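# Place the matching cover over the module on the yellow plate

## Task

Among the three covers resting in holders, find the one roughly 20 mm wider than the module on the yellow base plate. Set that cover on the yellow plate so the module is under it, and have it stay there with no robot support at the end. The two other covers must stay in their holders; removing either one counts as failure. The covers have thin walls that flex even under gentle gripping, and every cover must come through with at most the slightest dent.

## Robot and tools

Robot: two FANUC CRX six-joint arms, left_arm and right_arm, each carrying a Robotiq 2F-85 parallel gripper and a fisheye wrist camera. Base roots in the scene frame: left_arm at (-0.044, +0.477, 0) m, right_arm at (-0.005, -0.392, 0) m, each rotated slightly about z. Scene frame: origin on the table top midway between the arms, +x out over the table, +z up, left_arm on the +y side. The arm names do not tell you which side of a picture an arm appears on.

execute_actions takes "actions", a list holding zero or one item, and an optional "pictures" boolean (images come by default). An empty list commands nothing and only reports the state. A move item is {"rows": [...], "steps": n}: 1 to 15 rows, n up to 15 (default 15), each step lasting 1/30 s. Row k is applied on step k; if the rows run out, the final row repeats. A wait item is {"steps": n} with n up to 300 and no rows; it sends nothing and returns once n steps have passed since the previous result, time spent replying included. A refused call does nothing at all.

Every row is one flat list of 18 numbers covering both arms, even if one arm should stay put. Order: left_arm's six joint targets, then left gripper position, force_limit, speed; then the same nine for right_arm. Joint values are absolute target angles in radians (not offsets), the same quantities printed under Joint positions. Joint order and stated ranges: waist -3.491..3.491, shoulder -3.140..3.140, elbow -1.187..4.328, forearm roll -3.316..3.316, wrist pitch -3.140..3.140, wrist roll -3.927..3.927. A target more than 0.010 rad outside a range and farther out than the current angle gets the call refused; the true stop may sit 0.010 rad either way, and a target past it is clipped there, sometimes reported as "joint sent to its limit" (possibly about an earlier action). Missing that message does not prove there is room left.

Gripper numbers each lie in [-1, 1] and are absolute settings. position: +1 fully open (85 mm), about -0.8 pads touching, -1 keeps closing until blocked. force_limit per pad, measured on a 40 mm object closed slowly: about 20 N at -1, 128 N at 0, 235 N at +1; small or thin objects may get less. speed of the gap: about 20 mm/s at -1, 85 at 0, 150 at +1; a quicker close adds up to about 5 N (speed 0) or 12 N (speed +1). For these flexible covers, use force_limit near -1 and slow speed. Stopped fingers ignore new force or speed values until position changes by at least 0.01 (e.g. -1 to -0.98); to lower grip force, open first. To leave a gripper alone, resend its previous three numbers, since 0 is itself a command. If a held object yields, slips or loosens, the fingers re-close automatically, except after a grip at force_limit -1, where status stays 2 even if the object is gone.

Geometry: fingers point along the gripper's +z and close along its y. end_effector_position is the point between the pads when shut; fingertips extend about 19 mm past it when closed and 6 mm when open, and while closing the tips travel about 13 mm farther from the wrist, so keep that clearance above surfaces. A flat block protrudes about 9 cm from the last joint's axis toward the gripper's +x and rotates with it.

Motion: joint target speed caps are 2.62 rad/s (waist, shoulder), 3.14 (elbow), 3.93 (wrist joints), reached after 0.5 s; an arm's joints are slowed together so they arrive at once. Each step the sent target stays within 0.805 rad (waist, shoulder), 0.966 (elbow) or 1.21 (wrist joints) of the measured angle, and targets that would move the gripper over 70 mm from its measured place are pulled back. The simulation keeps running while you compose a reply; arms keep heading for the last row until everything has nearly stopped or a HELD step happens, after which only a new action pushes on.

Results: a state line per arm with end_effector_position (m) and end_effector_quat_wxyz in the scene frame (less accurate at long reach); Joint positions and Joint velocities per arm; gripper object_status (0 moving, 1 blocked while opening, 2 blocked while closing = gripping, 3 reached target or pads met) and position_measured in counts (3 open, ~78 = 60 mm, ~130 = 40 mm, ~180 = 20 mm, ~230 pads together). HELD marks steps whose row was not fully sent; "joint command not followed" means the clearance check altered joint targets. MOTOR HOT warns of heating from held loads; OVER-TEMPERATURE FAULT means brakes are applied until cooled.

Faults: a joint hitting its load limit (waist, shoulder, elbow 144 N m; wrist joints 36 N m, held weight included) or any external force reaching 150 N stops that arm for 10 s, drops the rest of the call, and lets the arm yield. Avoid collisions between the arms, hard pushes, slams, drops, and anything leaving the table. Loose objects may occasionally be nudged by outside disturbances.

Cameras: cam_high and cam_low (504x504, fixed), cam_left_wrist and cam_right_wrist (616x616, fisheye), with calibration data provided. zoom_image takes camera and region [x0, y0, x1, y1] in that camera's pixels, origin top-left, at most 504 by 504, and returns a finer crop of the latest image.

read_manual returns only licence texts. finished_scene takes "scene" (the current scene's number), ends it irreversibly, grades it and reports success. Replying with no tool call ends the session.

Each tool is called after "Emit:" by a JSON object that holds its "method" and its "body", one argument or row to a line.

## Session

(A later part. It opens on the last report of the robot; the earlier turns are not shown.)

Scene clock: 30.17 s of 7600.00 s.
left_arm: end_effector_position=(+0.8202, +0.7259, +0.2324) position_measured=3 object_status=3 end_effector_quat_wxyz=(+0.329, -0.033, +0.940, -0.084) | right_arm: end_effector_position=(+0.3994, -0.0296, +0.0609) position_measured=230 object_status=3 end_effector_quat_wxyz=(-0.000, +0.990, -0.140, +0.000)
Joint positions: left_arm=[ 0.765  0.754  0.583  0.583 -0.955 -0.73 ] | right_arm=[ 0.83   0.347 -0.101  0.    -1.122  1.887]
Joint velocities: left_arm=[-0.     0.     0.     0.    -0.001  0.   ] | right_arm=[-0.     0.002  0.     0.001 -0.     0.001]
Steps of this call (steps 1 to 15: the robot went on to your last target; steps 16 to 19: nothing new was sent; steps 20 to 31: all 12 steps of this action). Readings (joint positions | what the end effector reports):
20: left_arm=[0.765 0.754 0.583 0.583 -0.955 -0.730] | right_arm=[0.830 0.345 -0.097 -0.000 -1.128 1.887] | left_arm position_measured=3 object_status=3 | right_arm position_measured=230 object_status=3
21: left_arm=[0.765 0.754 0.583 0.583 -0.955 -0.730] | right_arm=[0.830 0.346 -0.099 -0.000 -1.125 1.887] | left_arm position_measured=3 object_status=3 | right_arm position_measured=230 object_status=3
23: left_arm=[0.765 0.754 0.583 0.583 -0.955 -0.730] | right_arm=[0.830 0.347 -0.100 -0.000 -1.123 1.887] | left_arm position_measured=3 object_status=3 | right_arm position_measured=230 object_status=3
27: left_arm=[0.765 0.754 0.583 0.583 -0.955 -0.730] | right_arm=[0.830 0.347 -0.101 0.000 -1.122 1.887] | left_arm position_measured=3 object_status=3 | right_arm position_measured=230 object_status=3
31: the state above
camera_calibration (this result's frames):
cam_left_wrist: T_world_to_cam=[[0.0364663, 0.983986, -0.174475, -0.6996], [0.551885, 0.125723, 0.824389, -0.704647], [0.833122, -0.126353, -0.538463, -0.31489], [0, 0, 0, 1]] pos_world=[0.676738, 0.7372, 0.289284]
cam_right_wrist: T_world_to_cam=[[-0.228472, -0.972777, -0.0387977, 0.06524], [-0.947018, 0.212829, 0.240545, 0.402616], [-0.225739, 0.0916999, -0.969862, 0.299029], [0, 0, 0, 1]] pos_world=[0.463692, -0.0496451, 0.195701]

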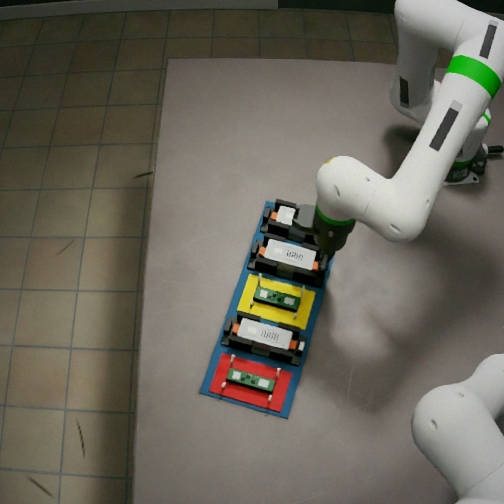

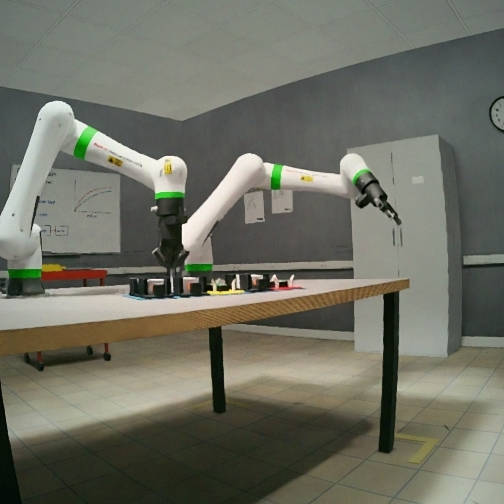

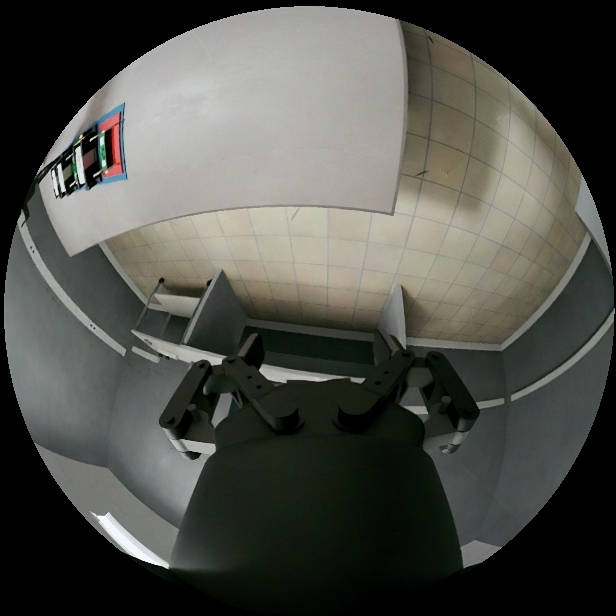

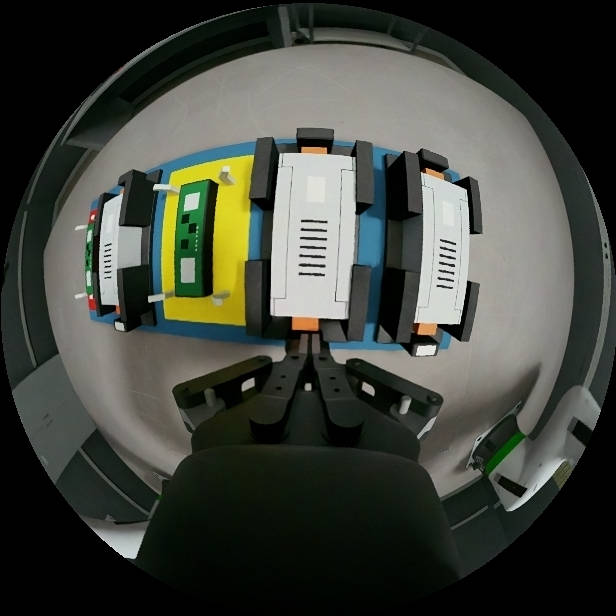

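Emit:
{"method": "execute_actions", "body": {
  "actions": [
    {"rows":[[0.765,0.754,0.583,0.583,-0.955,-0.73,1,0,0,0.83,0.352,-0.106,0,-1.113,1.887,-0.9,-1,1]],"steps":12}
  ]
}}

Emit:
{"method": "zoom_image", "body": {
  "camera": "cam_right_wrist",
  "region": [230,250,390,410]
}}

Emit:
{"method": "zoom_image", "body": {
  "camera": "cam_high",
  "region": [240,190,360,310]
}}

Scene clock: 40.90 s of 7600.00 s.
left_arm: end_effector_position=(+0.8202, +0.7259, +0.2324) position_measured=3 object_status=3 end_effector_quat_wxyz=(+0.329, -0.033, +0.940, -0.084) | right_arm: end_effector_position=(+0.3998, -0.0293, +0.0617) position_measured=230 object_status=3 end_effector_quat_wxyz=(-0.001, +0.990, -0.140, +0.001)
Joint positions: left_arm=[ 0.765  0.754  0.583  0.583 -0.955 -0.73 ] | right_arm=[ 0.83   0.346 -0.101  0.001 -1.122  1.887]
Joint velocities: left_arm=[ 0.001 -0.     0.     0.     0.    -0.001] | right_arm=[ 0.     0.    -0.001  0.     0.     0.001]
FORCE FAULT: contact force on the right arm reached its limit, and that arm stopped for 10 seconds. The contact can be on any part of that arm, not only on its tool. That arm's remaining commands of this call were not run. That arm holds still and accepts commands again. Move the arm away from the contact; if what it grips holds it there, let go first. Pushing or pulling that hard again can fault the arm again.
The stop of the right arm began at step 22 of this call (marked STOPPED below). From that step on that arm followed nothing that you had sent. 11 of its steps, steps kept back included, did not run and will not run. Nothing is kept back now, and the robot has no last target.
Steps of this call (steps 1 to 15: the robot went on to your last target; steps 16 to 20: nothing new was sent; steps 21 to 32: all 12 steps of this action; steps 33 to 322: the stop continued). Readings (joint positions | what the end effector reports):
21: left_arm=[0.765 0.754 0.583 0.583 -0.955 -0.730] | right_arm=[0.830 0.348 -0.101 0.000 -1.121 1.887] | left_arm position_measured=3 object_status=3 | right_arm position_measured=230 object_status=3
22: left_arm=[0.765 0.754 0.583 0.583 -0.955 -0.730] | right_arm=[0.830 0.347 -0.101 0.001 -1.122 1.887] | left_arm position_measured=3 object_status=3 | right_arm position_measured=230 object_status=3 STOPPED (the right arm)
24: left_arm=[0.765 0.754 0.583 0.583 -0.955 -0.730] | right_arm=[0.830 0.346 -0.101 0.001 -1.122 1.887] | left_arm position_measured=3 object_status=3 | right_arm position_measured=230 object_status=3
28: left_arm=[0.765 0.754 0.583 0.583 -0.955 -0.730] | right_arm=[0.830 0.346 -0.101 0.001 -1.122 1.887] | left_arm position_measured=3 object_status=3 | right_arm position_measured=230 object_status=3
322: the state above
camera_calibration (this result's frames):
cam_left_wrist: T_world_to_cam=[[0.0364661, 0.983986, -0.174475, -0.6996], [0.551885, 0.125723, 0.824389, -0.704647], [0.833122, -0.126352, -0.538463, -0.31489], [0, 0, 0, 1]] pos_world=[0.676738, 0.7372, 0.289284]
cam_right_wrist: T_world_to_cam=[[-0.228002, -0.972835, -0.0400761, 0.0654865], [-0.947483, 0.212204, 0.239258, 0.403024], [-0.224254, 0.0925228, -0.970129, 0.299329], [0, 0, 0, 1]] pos_world=[0.463916, -0.0495107, 0.196585]

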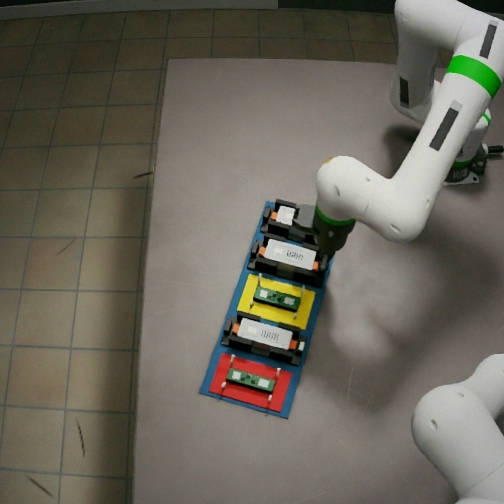

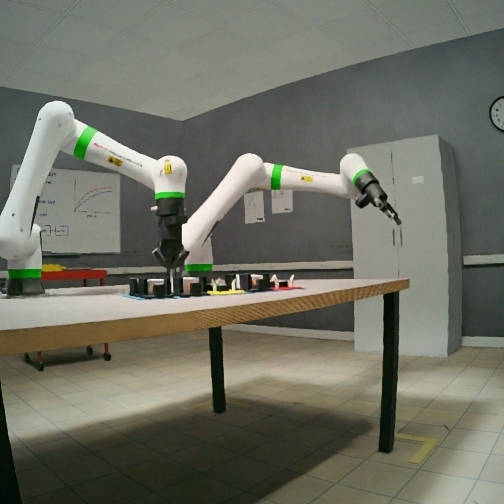

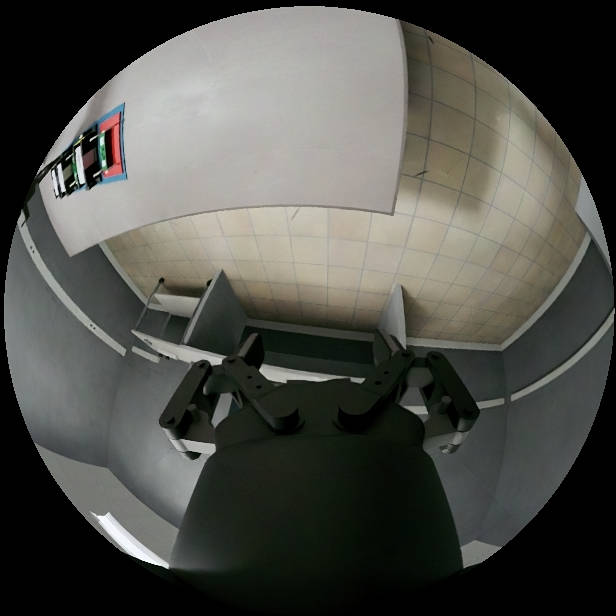

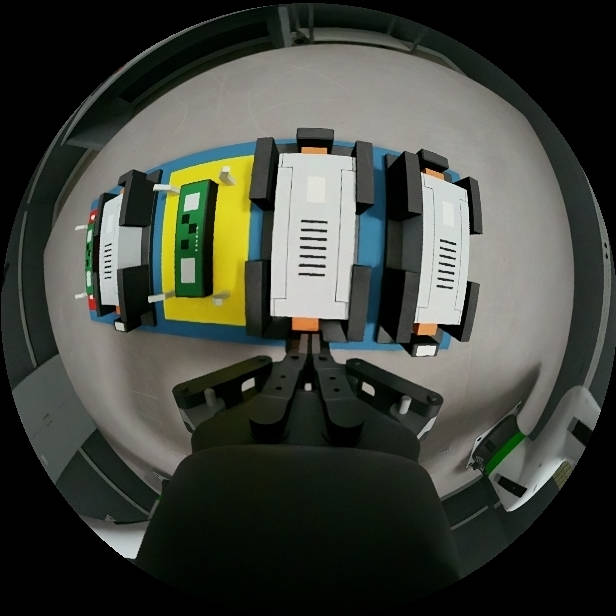

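Region (230, 250, 390, 410) of cam_right_wrist's 616x616 image, scaled by 3.150, with more detail than that image has.

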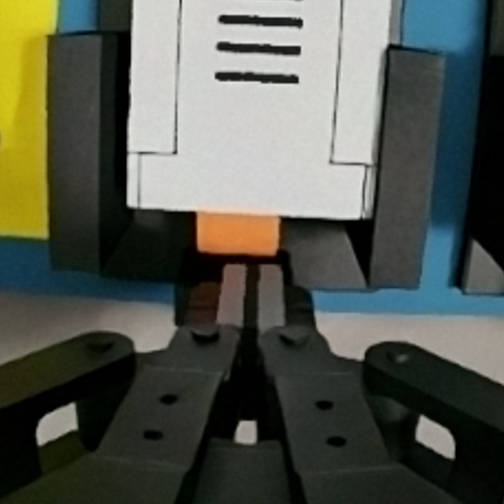

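Region (240, 190, 360, 310) of cam_high's 504x504 image, scaled by 4.200, with more detail than that image has.

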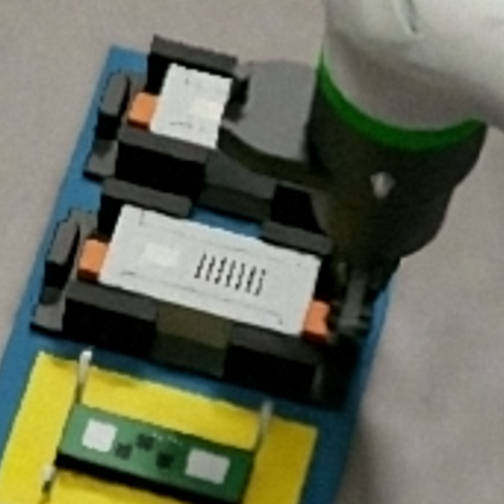

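Emit:
{"method": "execute_actions", "body": {
  "actions": [
    {"rows":[[0.765,0.754,0.583,0.583,-0.955,-0.73,1,0,0,0.83,0.311,-0.052,0,-1.208,1.887,-0.9,-1,1],[0.765,0.754,0.583,0.583,-0.955,-0.73,1,0,0,0.83,0.311,-0.052,0,-1.208,1.887,-0.9,-1,1],[0.765,0.754,0.583,0.583,-0.955,-0.73,1,0,0,0.83,0.311,-0.052,0,-1.208,1.887,-0.9,-1,1],[0.765,0.754,0.583,0.583,-0.955,-0.73,1,0,0,0.83,0.311,-0.052,0,-1.208,1.887,-0.9,-1,1],[0.765,0.754,0.583,0.583,-0.955,-0.73,1,0,0,0.83,0.311,-0.052,0,-1.208,1.887,-0.9,-1,1],[0.765,0.754,0.583,0.583,-0.955,-0.73,1,0,0,0.83,0.311,-0.052,0,-1.208,1.887,-0.9,-1,1],[0.765,0.754,0.583,0.583,-0.955,-0.73,1,0,0,0.6835,0.402,0.166,0,-1.336,2.033,0.65,-0.88,1]],"steps":15}
  ],
  "pictures": false
}}

Emit:
{"method": "execute_actions", "body": {
  "actions": [
    {"steps":12}
  ]
}}

Scene clock: 42.80 s of 7600.00 s.
left_arm: end_effector_position=(+0.8202, +0.7259, +0.2324) position_measured=3 object_status=3 end_effector_quat_wxyz=(+0.329, -0.033, +0.940, -0.084) | right_arm: end_effector_position=(+0.4708, -0.0502, +0.1338) position_measured=146 object_status=0 end_effector_quat_wxyz=(+0.001, +0.990, -0.141, -0.000)
Joint positions: left_arm=[ 0.765  0.754  0.583  0.583 -0.955 -0.73 ] | right_arm=[ 0.704  0.389  0.136  0.    -1.32   2.012]
Joint velocities: left_arm=[ 0.001  0.    -0.001  0.001  0.001 -0.   ] | right_arm=[-0.404  0.258  0.564  0.001 -0.301  0.399]
Steps of this call (steps 1 to 42: nothing new was sent; steps 43 to 57: all 15 steps of this action). Readings (joint positions | what the end effector reports):
43: left_arm=[0.765 0.754 0.583 0.583 -0.955 -0.730] | right_arm=[0.830 0.346 -0.100 0.001 -1.122 1.887] | left_arm position_measured=3 object_status=3 | right_arm position_measured=230 object_status=3
44: left_arm=[0.765 0.754 0.583 0.583 -0.955 -0.730] | right_arm=[0.830 0.344 -0.097 0.001 -1.130 1.887] | left_arm position_measured=3 object_status=3 | right_arm position_measured=230 object_status=3
46: left_arm=[0.765 0.754 0.583 0.583 -0.955 -0.730] | right_arm=[0.830 0.328 -0.075 0.001 -1.168 1.887] | left_arm position_measured=3 object_status=3 | right_arm position_measured=230 object_status=3
50: left_arm=[0.765 0.754 0.583 0.583 -0.955 -0.730] | right_arm=[0.826 0.313 -0.044 -0.000 -1.215 1.891] | left_arm position_measured=3 object_status=3 | right_arm position_measured=228 object_status=0
57: the state above

Scene clock: 43.20 s of 7600.00 s.
left_arm: end_effector_position=(+0.8202, +0.7259, +0.2324) position_measured=3 object_status=3 end_effector_quat_wxyz=(+0.329, -0.033, +0.940, -0.084) | right_arm: end_effector_position=(+0.4824, -0.0550, +0.1386) position_measured=48 object_status=0 end_effector_quat_wxyz=(+0.001, +0.990, -0.140, -0.000)
Joint positions: left_arm=[ 0.765  0.754  0.583  0.583 -0.955 -0.73 ] | right_arm=[ 0.684  0.402  0.166  0.    -1.336  2.033]
Joint velocities: left_arm=[ 0.001 -0.001 -0.     0.001  0.001 -0.   ] | right_arm=[-0.001  0.     0.    -0.    -0.     0.001]
Steps of this call (steps 1 to 12: the robot went on to your last target). Readings (joint positions | what the end effector reports):
1: left_arm=[0.765 0.754 0.583 0.583 -0.955 -0.730] | right_arm=[0.693 0.396 0.152 0.000 -1.328 2.023] | left_arm position_measured=3 object_status=3 | right_arm position_measured=132 object_status=0
2: left_arm=[0.765 0.754 0.583 0.583 -0.955 -0.730] | right_arm=[0.686 0.400 0.162 0.000 -1.334 2.030] | left_arm position_measured=3 object_status=3 | right_arm position_measured=119 object_status=0
4: left_arm=[0.765 0.754 0.583 0.583 -0.955 -0.730] | right_arm=[0.684 0.402 0.165 0.000 -1.336 2.033] | left_arm position_measured=3 object_status=3 | right_arm position_measured=93 object_status=0
8: left_arm=[0.765 0.754 0.583 0.583 -0.955 -0.730] | right_arm=[0.684 0.402 0.166 0.000 -1.336 2.033] | left_arm position_measured=3 object_status=3 | right_arm position_measured=53 object_status=0
12: the state above
camera_calibration (this result's frames):
cam_left_wrist: T_world_to_cam=[[0.0364663, 0.983986, -0.174475, -0.6996], [0.551885, 0.125723, 0.824389, -0.704647], [0.833123, -0.126352, -0.538463, -0.31489], [0, 0, 0, 1]] pos_world=[0.676738, 0.7372, 0.289284]
cam_right_wrist: T_world_to_cam=[[-0.228964, -0.972716, -0.0374042, 0.0625759], [-0.946669, 0.213555, 0.241274, 0.467764], [-0.226703, 0.0906523, -0.969736, 0.395835], [0, 0, 0, 1]] pos_world=[0.546882, -0.0749079, 0.273337]

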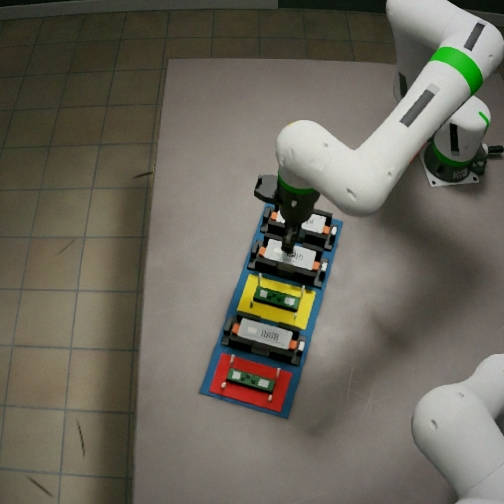

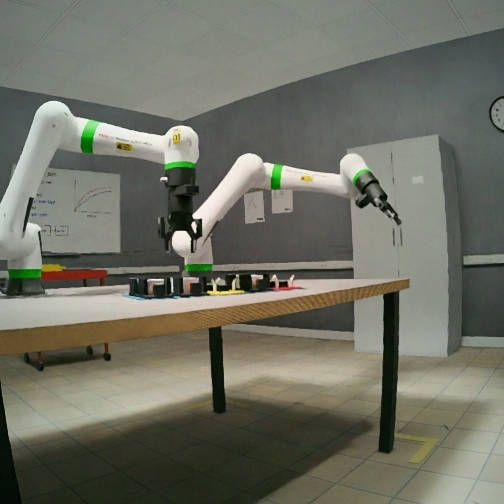

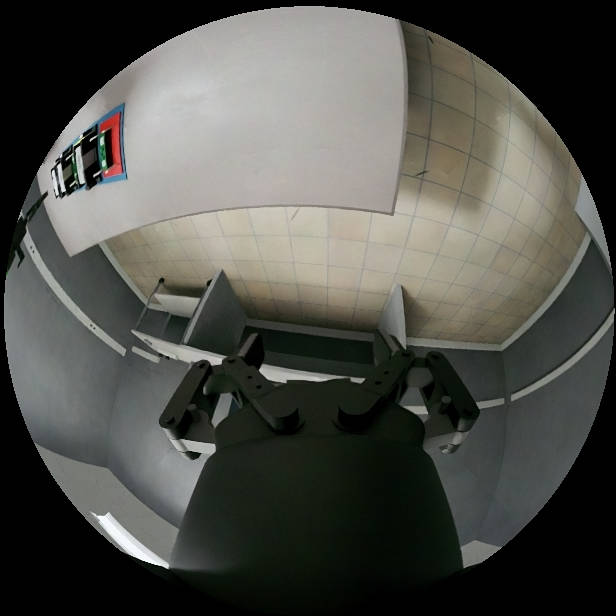

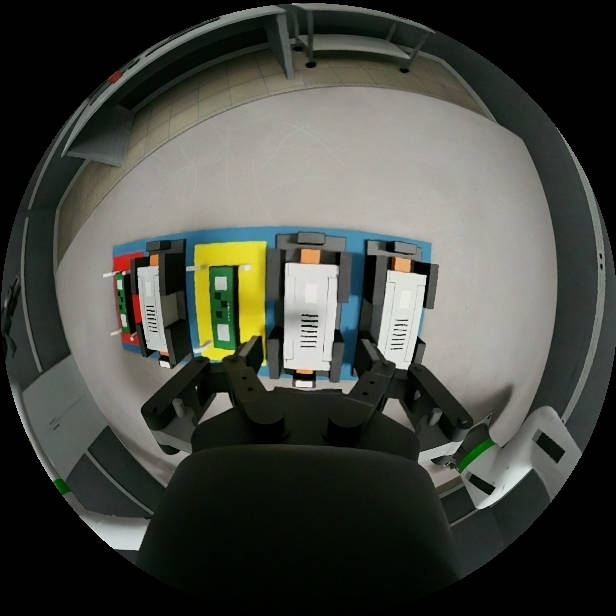

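Emit:
{"method": "execute_actions", "body": {
  "actions": [
    {"rows":[[0.765,0.754,0.583,0.583,-0.955,-0.73,1,0,0,0.6835,0.446,0.09,0,-1.216,2.033,0.65,-0.88,1],[0.765,0.754,0.583,0.583,-0.955,-0.73,1,0,0,0.6835,0.446,0.09,0,-1.216,2.033,0.65,-0.88,1],[0.765,0.754,0.583,0.583,-0.955,-0.73,1,0,0,0.6835,0.446,0.09,0,-1.216,2.033,0.65,-0.88,1],[0.765,0.754,0.583,0.583,-0.955,-0.73,1,0,0,0.6835,0.446,0.09,0,-1.216,2.033,0.65,-0.88,1],[0.765,0.754,0.583,0.583,-0.955,-0.73,1,0,0,0.6835,0.446,0.09,0,-1.216,2.033,0.65,-0.88,1],[0.765,0.754,0.583,0.583,-0.955,-0.73,1,0,0,0.6835,0.486,0.036,0,-1.121,2.033,0.65,-0.88,1]],"steps":15}
  ]
}}

Emit:
{"method": "zoom_image", "body": {
  "camera": "cam_high",
  "region": [220,190,360,330]
}}

Scene clock: 44.80 s of 7600.00 s.
left_arm: end_effector_position=(+0.8202, +0.7259, +0.2324) position_measured=3 object_status=3 end_effector_quat_wxyz=(+0.329, -0.033, +0.940, -0.084) | right_arm: end_effector_position=(+0.4828, -0.0546, +0.0374) position_measured=48 object_status=3 end_effector_quat_wxyz=(+0.000, +0.990, -0.140, -0.000)
Joint positions: left_arm=[ 0.765  0.754  0.583  0.583 -0.955 -0.73 ] | right_arm=[ 0.683  0.486  0.036 -0.    -1.121  2.033]
Joint velocities: left_arm=[-0.    -0.     0.001  0.001 -0.001 -0.   ] | right_arm=[ 0.    -0.    -0.002  0.     0.004  0.001]
Steps of this call (steps 1 to 30: the robot went on to your last target; steps 31 to 33: nothing new was sent; steps 34 to 48: all 15 steps of this action). Readings (joint positions | what the end effector reports):
34: left_arm=[0.765 0.754 0.583 0.583 -0.955 -0.730] | right_arm=[0.683 0.402 0.166 -0.000 -1.335 2.033] | left_arm position_measured=3 object_status=3 | right_arm position_measured=48 object_status=3
35: left_arm=[0.765 0.754 0.583 0.583 -0.955 -0.730] | right_arm=[0.683 0.404 0.162 -0.000 -1.328 2.033] | left_arm position_measured=3 object_status=3 | right_arm position_measured=48 object_status=3
37: left_arm=[0.765 0.754 0.583 0.583 -0.955 -0.730] | right_arm=[0.683 0.419 0.136 -0.000 -1.288 2.033] | left_arm position_measured=3 object_status=3 | right_arm position_measured=48 object_status=3
41: left_arm=[0.765 0.754 0.583 0.583 -0.955 -0.730] | right_arm=[0.683 0.460 0.071 -0.000 -1.182 2.033] | left_arm position_measured=3 object_status=3 | right_arm position_measured=48 object_status=3
48: the state above
camera_calibration (this result's frames):
cam_left_wrist: T_world_to_cam=[[0.0364662, 0.983986, -0.174475, -0.6996], [0.551885, 0.125723, 0.824388, -0.704647], [0.833122, -0.126353, -0.538463, -0.31489], [0, 0, 0, 1]] pos_world=[0.676738, 0.7372, 0.289284]
cam_right_wrist: T_world_to_cam=[[-0.229056, -0.972656, -0.0383762, 0.0593565], [-0.946803, 0.213466, 0.240824, 0.492563], [-0.226047, 0.091497, -0.96981, 0.297471], [0, 0, 0, 1]] pos_world=[0.547199, -0.0746297, 0.172147]

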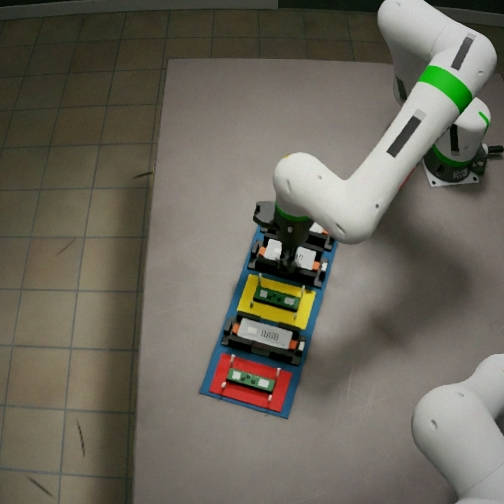

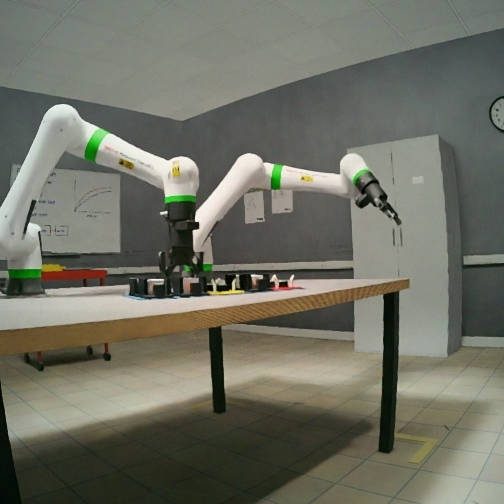

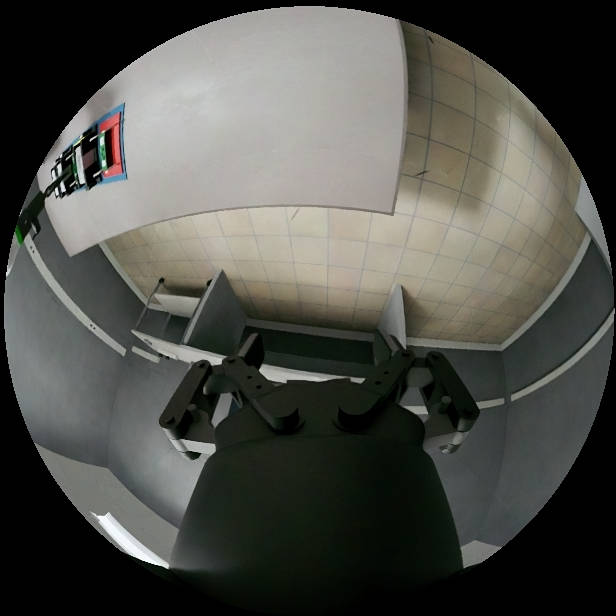

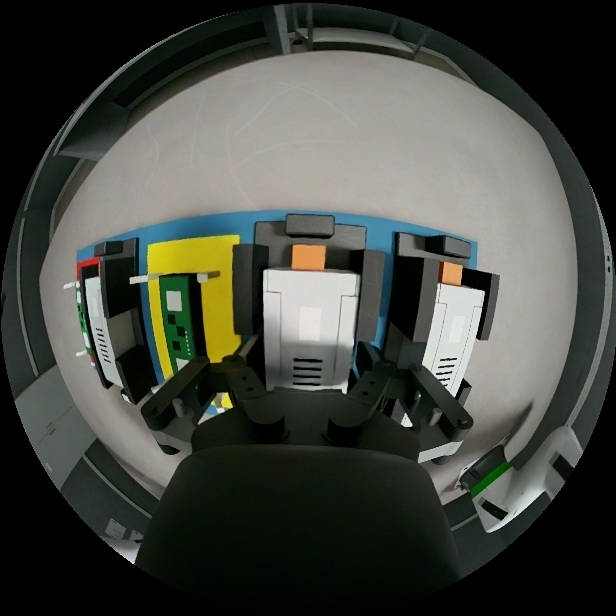

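Region (220, 190, 360, 330) of cam_high's 504x504 image, scaled by 3.600, with more detail than that image has.

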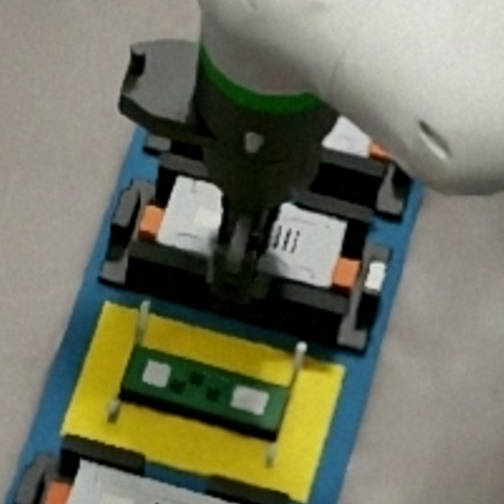

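Emit:
{"method": "execute_actions", "body": {
  "actions": [
    {"rows":[[0.765,0.754,0.583,0.583,-0.955,-0.73,1,0,0,0.6835,0.486,0.036,0,-1.121,2.033,0.2,-0.88,1],[0.765,0.754,0.583,0.583,-0.955,-0.73,1,0,0,0.6835,0.486,0.036,0,-1.121,2.033,0.2,-0.88,1],[0.765,0.754,0.583,0.583,-0.955,-0.73,1,0,0,0.6835,0.486,0.036,0,-1.121,2.033,0.2,-0.88,1],[0.765,0.754,0.583,0.583,-0.955,-0.73,1,0,0,0.6835,0.486,0.036,0,-1.121,2.033,0.2,-0.88,1],[0.765,0.754,0.583,0.583,-0.955,-0.73,1,0,0,0.6835,0.486,0.036,0,-1.121,2.033,0.2,-0.88,1],[0.765,0.754,0.583,0.583,-0.955,-0.73,1,0,0,0.6835,0.486,0.036,0,-1.121,2.033,-1,-0.88,-1]],"steps":15}
  ],
  "pictures": false
}}

Emit:
{"method": "execute_actions", "body": {
  "actions": [
    {"steps":25}
  ],
  "pictures": false
}}

Scene clock: 46.17 s of 7600.00 s.
left_arm: end_effector_position=(+0.8202, +0.7259, +0.2324) position_measured=3 object_status=3 end_effector_quat_wxyz=(+0.329, -0.033, +0.940, -0.084) | right_arm: end_effector_position=(+0.4828, -0.0546, +0.0373) position_measured=101 object_status=2 end_effector_quat_wxyz=(+0.000, +0.990, -0.140, -0.000)
Joint positions: left_arm=[ 0.765  0.754  0.583  0.583 -0.955 -0.73 ] | right_arm=[ 0.684  0.486  0.036  0.    -1.121  2.033]
Joint velocities: left_arm=[-0.     0.    -0.001 -0.    -0.     0.   ] | right_arm=[-0.    -0.     0.     0.001 -0.    -0.   ]
Steps of this call (steps 1 to 15: the robot went on to your last target; steps 16 to 26: nothing new was sent; steps 27 to 41: all 15 steps of this action). Readings (joint positions | what the end effector reports):
27: left_arm=[0.765 0.754 0.583 0.583 -0.955 -0.730] | right_arm=[0.683 0.486 0.036 0.000 -1.121 2.033] | left_arm position_measured=3 object_status=3 | right_arm position_measured=48 object_status=0
28: left_arm=[0.765 0.754 0.583 0.583 -0.955 -0.730] | right_arm=[0.683 0.486 0.036 0.000 -1.121 2.033] | left_arm position_measured=3 object_status=3 | right_arm position_measured=50 object_status=0
30: left_arm=[0.765 0.754 0.583 0.583 -0.955 -0.730] | right_arm=[0.683 0.486 0.036 0.000 -1.121 2.033] | left_arm position_measured=3 object_status=3 | right_arm position_measured=68 object_status=0
34: left_arm=[0.765 0.754 0.583 0.583 -0.955 -0.730] | right_arm=[0.684 0.486 0.036 0.000 -1.121 2.033] | left_arm position_measured=3 object_status=3 | right_arm position_measured=100 object_status=0
41: the state above

Scene clock: 47.00 s of 7600.00 s.
left_arm: end_effector_position=(+0.8202, +0.7259, +0.2324) position_measured=3 object_status=3 end_effector_quat_wxyz=(+0.329, -0.033, +0.940, -0.084) | right_arm: end_effector_position=(+0.4828, -0.0546, +0.0373) position_measured=101 object_status=2 end_effector_quat_wxyz=(+0.000, +0.990, -0.140, -0.000)
Joint positions: left_arm=[ 0.765  0.754  0.583  0.583 -0.955 -0.73 ] | right_arm=[ 0.684  0.486  0.036  0.    -1.121  2.033]
Joint velocities: left_arm=[ 0.     0.     0.001 -0.    -0.    -0.   ] | right_arm=[-0.     0.     0.     0.     0.    -0.001]
Steps of this call (steps 1 to 15: the robot went on to your last target; steps 16 to 25: nothing new was sent). Readings (joint positions | what the end effector reports):
1: left_arm=[0.765 0.754 0.583 0.583 -0.955 -0.730] | right_arm=[0.684 0.486 0.036 0.000 -1.121 2.033] | left_arm position_measured=3 object_status=3 | right_arm position_measured=101 object_status=2
2: left_arm=[0.765 0.754 0.583 0.583 -0.955 -0.730] | right_arm=[0.684 0.486 0.036 0.000 -1.121 2.033] | left_arm position_measured=3 object_status=3 | right_arm position_measured=101 object_status=2
4: left_arm=[0.765 0.754 0.583 0.583 -0.955 -0.730] | right_arm=[0.684 0.486 0.036 0.000 -1.121 2.033] | left_arm position_measured=3 object_status=3 | right_arm position_measured=101 object_status=2
8: left_arm=[0.765 0.754 0.583 0.583 -0.955 -0.730] | right_arm=[0.684 0.486 0.036 0.000 -1.121 2.033] | left_arm position_measured=3 object_status=3 | right_arm position_measured=101 object_status=2
25: the state above
All arms were judged still, so your last target was given up. Only a new action makes them travel on or press farther. Fingers that are still opening or closing keep moving.

Emit:
{"method": "execute_actions", "body": {
  "actions": [
    {"rows":[[0.765,0.754,0.583,0.583,-0.955,-0.73,1,0,0,0.6835,0.483,0.04,0,-1.128,2.033,-1,-0.88,-1],[0.765,0.754,0.583,0.583,-0.955,-0.73,1,0,0,0.6835,0.483,0.04,0,-1.128,2.033,-1,-0.88,-1],[0.765,0.754,0.583,0.583,-0.955,-0.73,1,0,0,0.6835,0.483,0.04,0,-1.128,2.033,-1,-0.88,-1],[0.765,0.754,0.583,0.583,-0.955,-0.73,1,0,0,0.6835,0.48,0.044,0,-1.135,2.033,-1,-0.88,-1],[0.765,0.754,0.583,0.583,-0.955,-0.73,1,0,0,0.6835,0.48,0.044,0,-1.135,2.033,-1,-0.88,-1],[0.765,0.754,0.583,0.583,-0.955,-0.73,1,0,0,0.6835,0.48,0.044,0,-1.135,2.033,-1,-0.88,-1],[0.765,0.754,0.583,0.583,-0.955,-0.73,1,0,0,0.6835,0.472,0.055,0,-1.154,2.033,-1,-0.88,-1],[0.765,0.754,0.583,0.583,-0.955,-0.73,1,0,0,0.6835,0.472,0.055,0,-1.154,2.033,-1,-0.88,-1],[0.765,0.754,0.583,0.583,-0.955,-0.73,1,0,0,0.6835,0.472,0.055,0,-1.154,2.033,-1,-0.88,-1],[0.765,0.754,0.583,0.583,-0.955,-0.73,1,0,0,0.6835,0.464,0.066,0,-1.174,2.033,-1,-0.88,-1]],"steps":15}
  ]
}}

Emit:
{"method": "zoom_image", "body": {
  "camera": "cam_low",
  "region": [120,230,260,310]
}}

Scene clock: 48.77 s of 7600.00 s.
left_arm: end_effector_position=(+0.8202, +0.7259, +0.2324) position_measured=3 object_status=3 end_effector_quat_wxyz=(+0.329, -0.033, +0.940, -0.084) | right_arm: end_effector_position=(+0.4834, -0.0540, +0.0616) position_measured=101 object_status=2 end_effector_quat_wxyz=(+0.001, +0.990, -0.140, -0.000)
Joint positions: left_arm=[ 0.765  0.754  0.583  0.583 -0.955 -0.73 ] | right_arm=[ 0.684  0.464  0.066 -0.    -1.174  2.033]
Joint velocities: left_arm=[-0.    -0.001 -0.001  0.001 -0.     0.   ] | right_arm=[ 0.    -0.002  0.006 -0.001 -0.01   0.001]
Steps of this call (steps 1 to 38: nothing new was sent; steps 39 to 53: all 15 steps of this action). Readings (joint positions | what the end effector reports):
39: left_arm=[0.765 0.754 0.583 0.583 -0.955 -0.730] | right_arm=[0.684 0.486 0.036 0.000 -1.122 2.033] | left_arm position_measured=3 object_status=3 | right_arm position_measured=101 object_status=2
40: left_arm=[0.765 0.754 0.583 0.583 -0.955 -0.730] | right_arm=[0.684 0.485 0.038 0.000 -1.124 2.033] | left_arm position_measured=3 object_status=3 | right_arm position_measured=101 object_status=2
42: left_arm=[0.765 0.754 0.583 0.583 -0.955 -0.730] | right_arm=[0.684 0.484 0.040 0.000 -1.128 2.033] | left_arm position_measured=3 object_status=3 | right_arm position_measured=101 object_status=2
46: left_arm=[0.765 0.754 0.583 0.583 -0.955 -0.730] | right_arm=[0.684 0.478 0.048 -0.000 -1.142 2.033] | left_arm position_measured=3 object_status=3 | right_arm position_measured=101 object_status=2
53: the state above
camera_calibration (this result's frames):
cam_left_wrist: T_world_to_cam=[[0.0364663, 0.983986, -0.174475, -0.6996], [0.551885, 0.125723, 0.824389, -0.704647], [0.833122, -0.126352, -0.538463, -0.31489], [0, 0, 0, 1]] pos_world=[0.676738, 0.7372, 0.289284]
cam_right_wrist: T_world_to_cam=[[-0.229036, -0.972699, -0.0374, 0.0608933], [-0.946641, 0.213622, 0.241325, 0.48701], [-0.226747, 0.0906765, -0.969724, 0.321284], [0, 0, 0, 1]] pos_world=[0.54782, -0.0739379, 0.196307]

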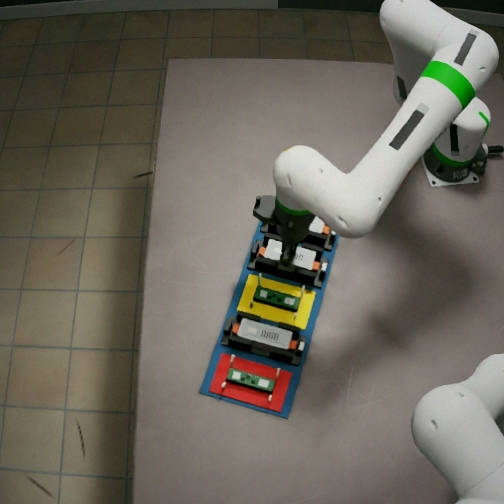

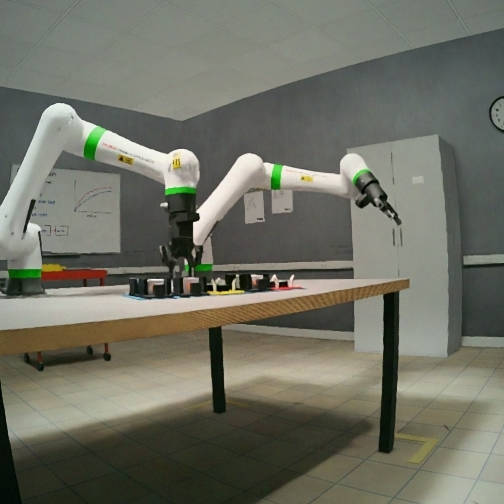

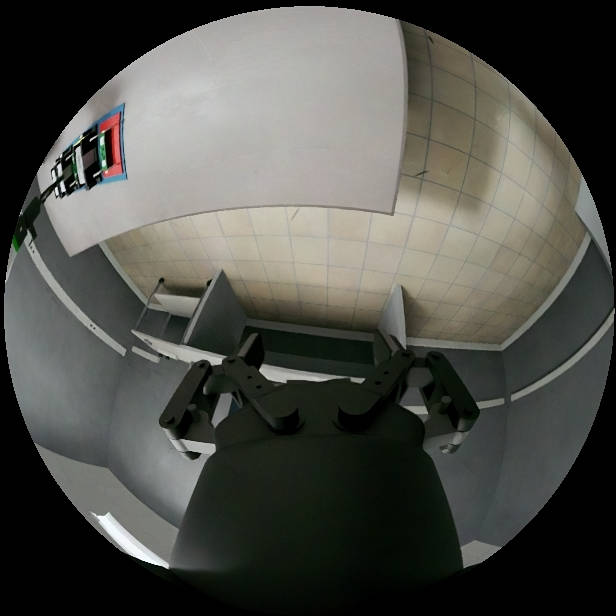

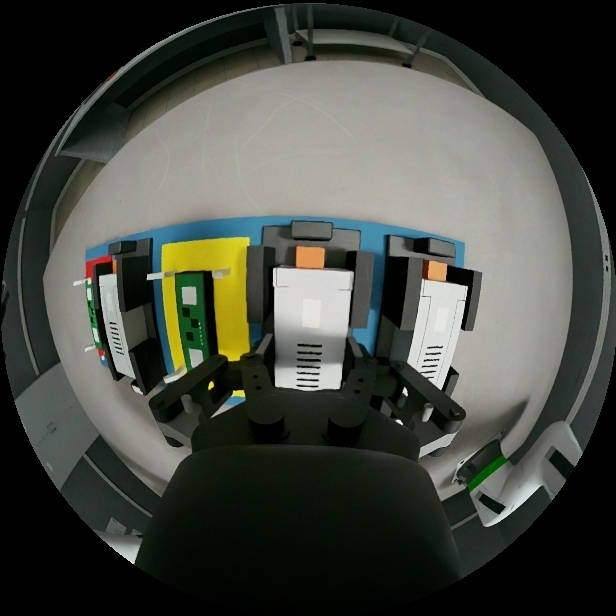

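Region (120, 230, 260, 310) of cam_low's 504x504 image, scaled by 3.600, with more detail than that image has; it fills the top 288 rows of this view, and the rest is white.

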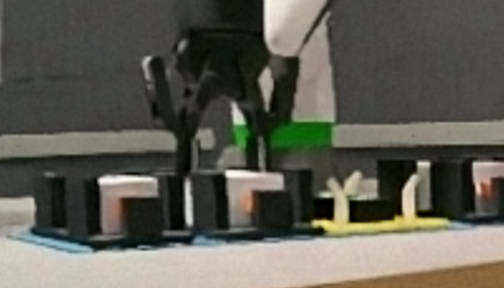

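Emit:
{"method": "execute_actions", "body": {
  "actions": [
    {"rows":[[0.765,0.754,0.583,0.583,-0.955,-0.73,1,0,0,0.6835,0.464,0.066,0,-1.174,2.033,0.5,-0.7,-0.5],[0.765,0.754,0.583,0.583,-0.955,-0.73,1,0,0,0.6835,0.464,0.066,0,-1.174,2.033,0.5,-0.7,-0.5],[0.765,0.754,0.583,0.583,-0.955,-0.73,1,0,0,0.6835,0.464,0.066,0,-1.174,2.033,0.5,-0.7,-0.5],[0.765,0.754,0.583,0.583,-0.955,-0.73,1,0,0,0.6835,0.464,0.066,0,-1.174,2.033,0.5,-0.7,-0.5],[0.765,0.754,0.583,0.583,-0.955,-0.73,1,0,0,0.6835,0.464,0.066,0,-1.174,2.033,0.5,-0.7,-0.5],[0.765,0.754,0.583,0.583,-0.955,-0.73,1,0,0,0.6835,0.464,0.066,0,-1.174,2.033,0.5,-0.7,-0.5],[0.765,0.754,0.583,0.583,-0.955,-0.73,1,0,0,0.6835,0.486,0.036,0,-1.121,2.033,0.5,-0.7,-0.5]],"steps":15}
  ]
}}

Emit:
{"method": "zoom_image", "body": {
  "camera": "cam_right_wrist",
  "region": [200,200,420,420]
}}

Scene clock: 52.13 s of 7600.00 s.
left_arm: end_effector_position=(+0.8202, +0.7259, +0.2324) position_measured=3 object_status=3 end_effector_quat_wxyz=(+0.329, -0.033, +0.940, -0.084) | right_arm: end_effector_position=(+0.4829, -0.0546, +0.0375) position_measured=66 object_status=0 end_effector_quat_wxyz=(+0.000, +0.990, -0.140, +0.000)
Joint positions: left_arm=[ 0.765  0.754  0.583  0.583 -0.955 -0.73 ] | right_arm=[ 0.683  0.486  0.036  0.    -1.121  2.033]
Joint velocities: left_arm=[ 0.     0.001  0.    -0.    -0.    -0.   ] | right_arm=[-0.001 -0.    -0.002  0.     0.003  0.   ]
Steps of this call (steps 1 to 15: the robot went on to your last target; steps 16 to 86: nothing new was sent; steps 87 to 101: all 15 steps of this action). Readings (joint positions | what the end effector reports):
87: left_arm=[0.765 0.754 0.583 0.583 -0.955 -0.730] | right_arm=[0.684 0.464 0.066 -0.000 -1.174 2.033] | left_arm position_measured=3 object_status=3 | right_arm position_measured=101 object_status=0
88: left_arm=[0.765 0.754 0.583 0.583 -0.955 -0.730] | right_arm=[0.684 0.464 0.066 -0.000 -1.174 2.033] | left_arm position_measured=3 object_status=3 | right_arm position_measured=101 object_status=0
90: left_arm=[0.765 0.754 0.583 0.583 -0.955 -0.730] | right_arm=[0.684 0.464 0.066 0.000 -1.174 2.033] | left_arm position_measured=3 object_status=3 | right_arm position_measured=94 object_status=0
94: left_arm=[0.765 0.754 0.583 0.583 -0.955 -0.730] | right_arm=[0.683 0.466 0.062 0.000 -1.166 2.033] | left_arm position_measured=3 object_status=3 | right_arm position_measured=76 object_status=0
101: the state above
camera_calibration (this result's frames):
cam_left_wrist: T_world_to_cam=[[0.0364659, 0.983986, -0.174475, -0.6996], [0.551885, 0.125723, 0.824388, -0.704647], [0.833122, -0.126352, -0.538463, -0.31489], [0, 0, 0, 1]] pos_world=[0.676738, 0.7372, 0.289284]
cam_right_wrist: T_world_to_cam=[[-0.229, -0.972668, -0.0384235, 0.0593322], [-0.946845, 0.213412, 0.240708, 0.492587], [-0.225929, 0.0915032, -0.969837, 0.297493], [0, 0, 0, 1]] pos_world=[0.547202, -0.0746348, 0.17223]

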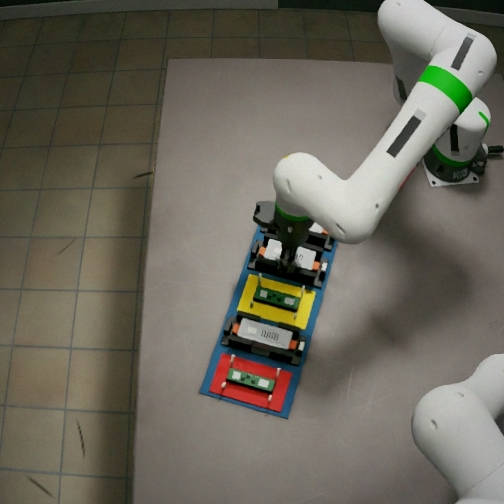

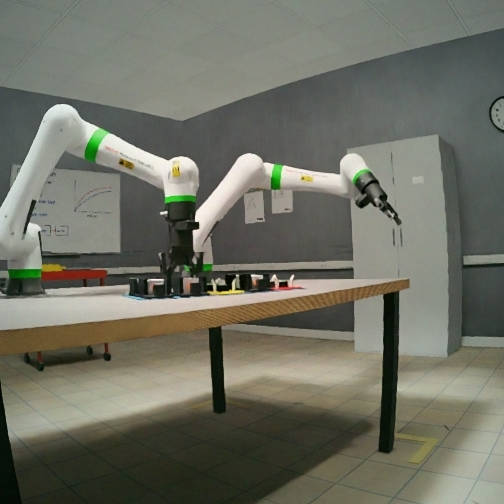

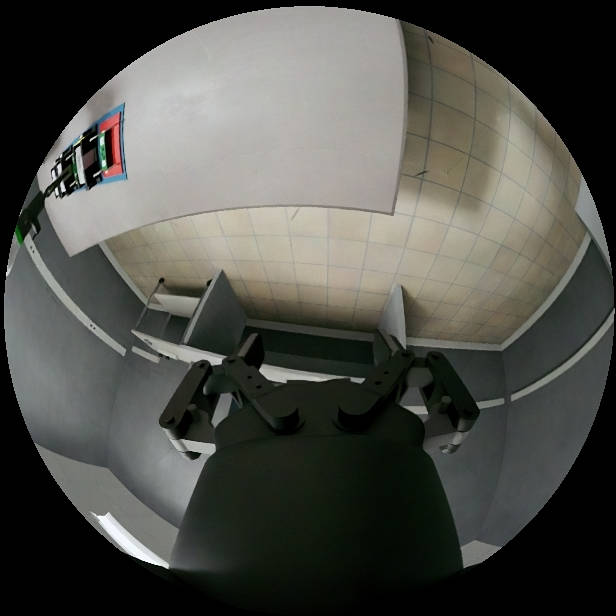

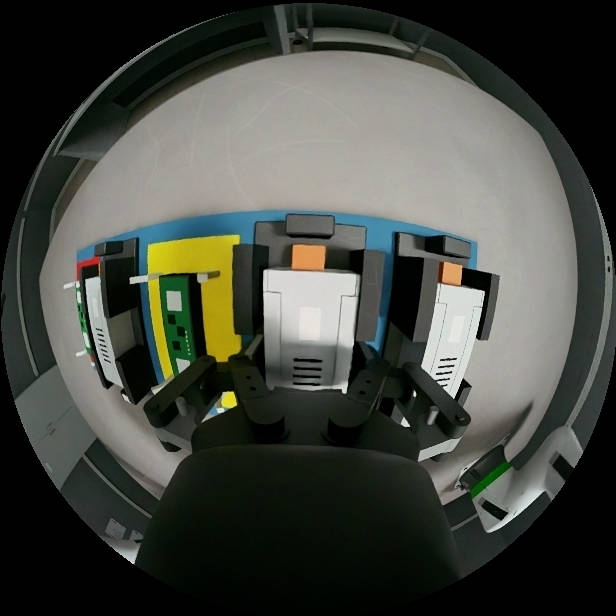

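Region (200, 200, 420, 420) of cam_right_wrist's 616x616 image, scaled by 2.291, with more detail than that image has.

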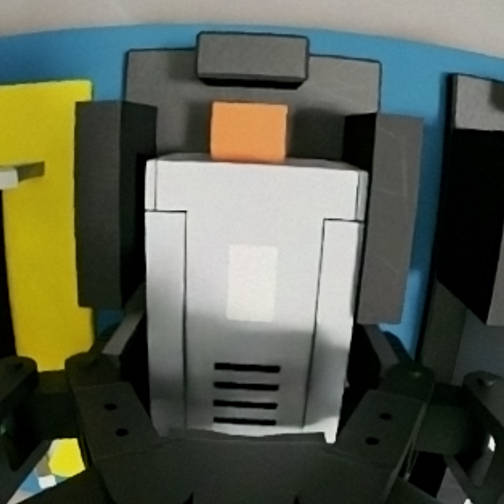

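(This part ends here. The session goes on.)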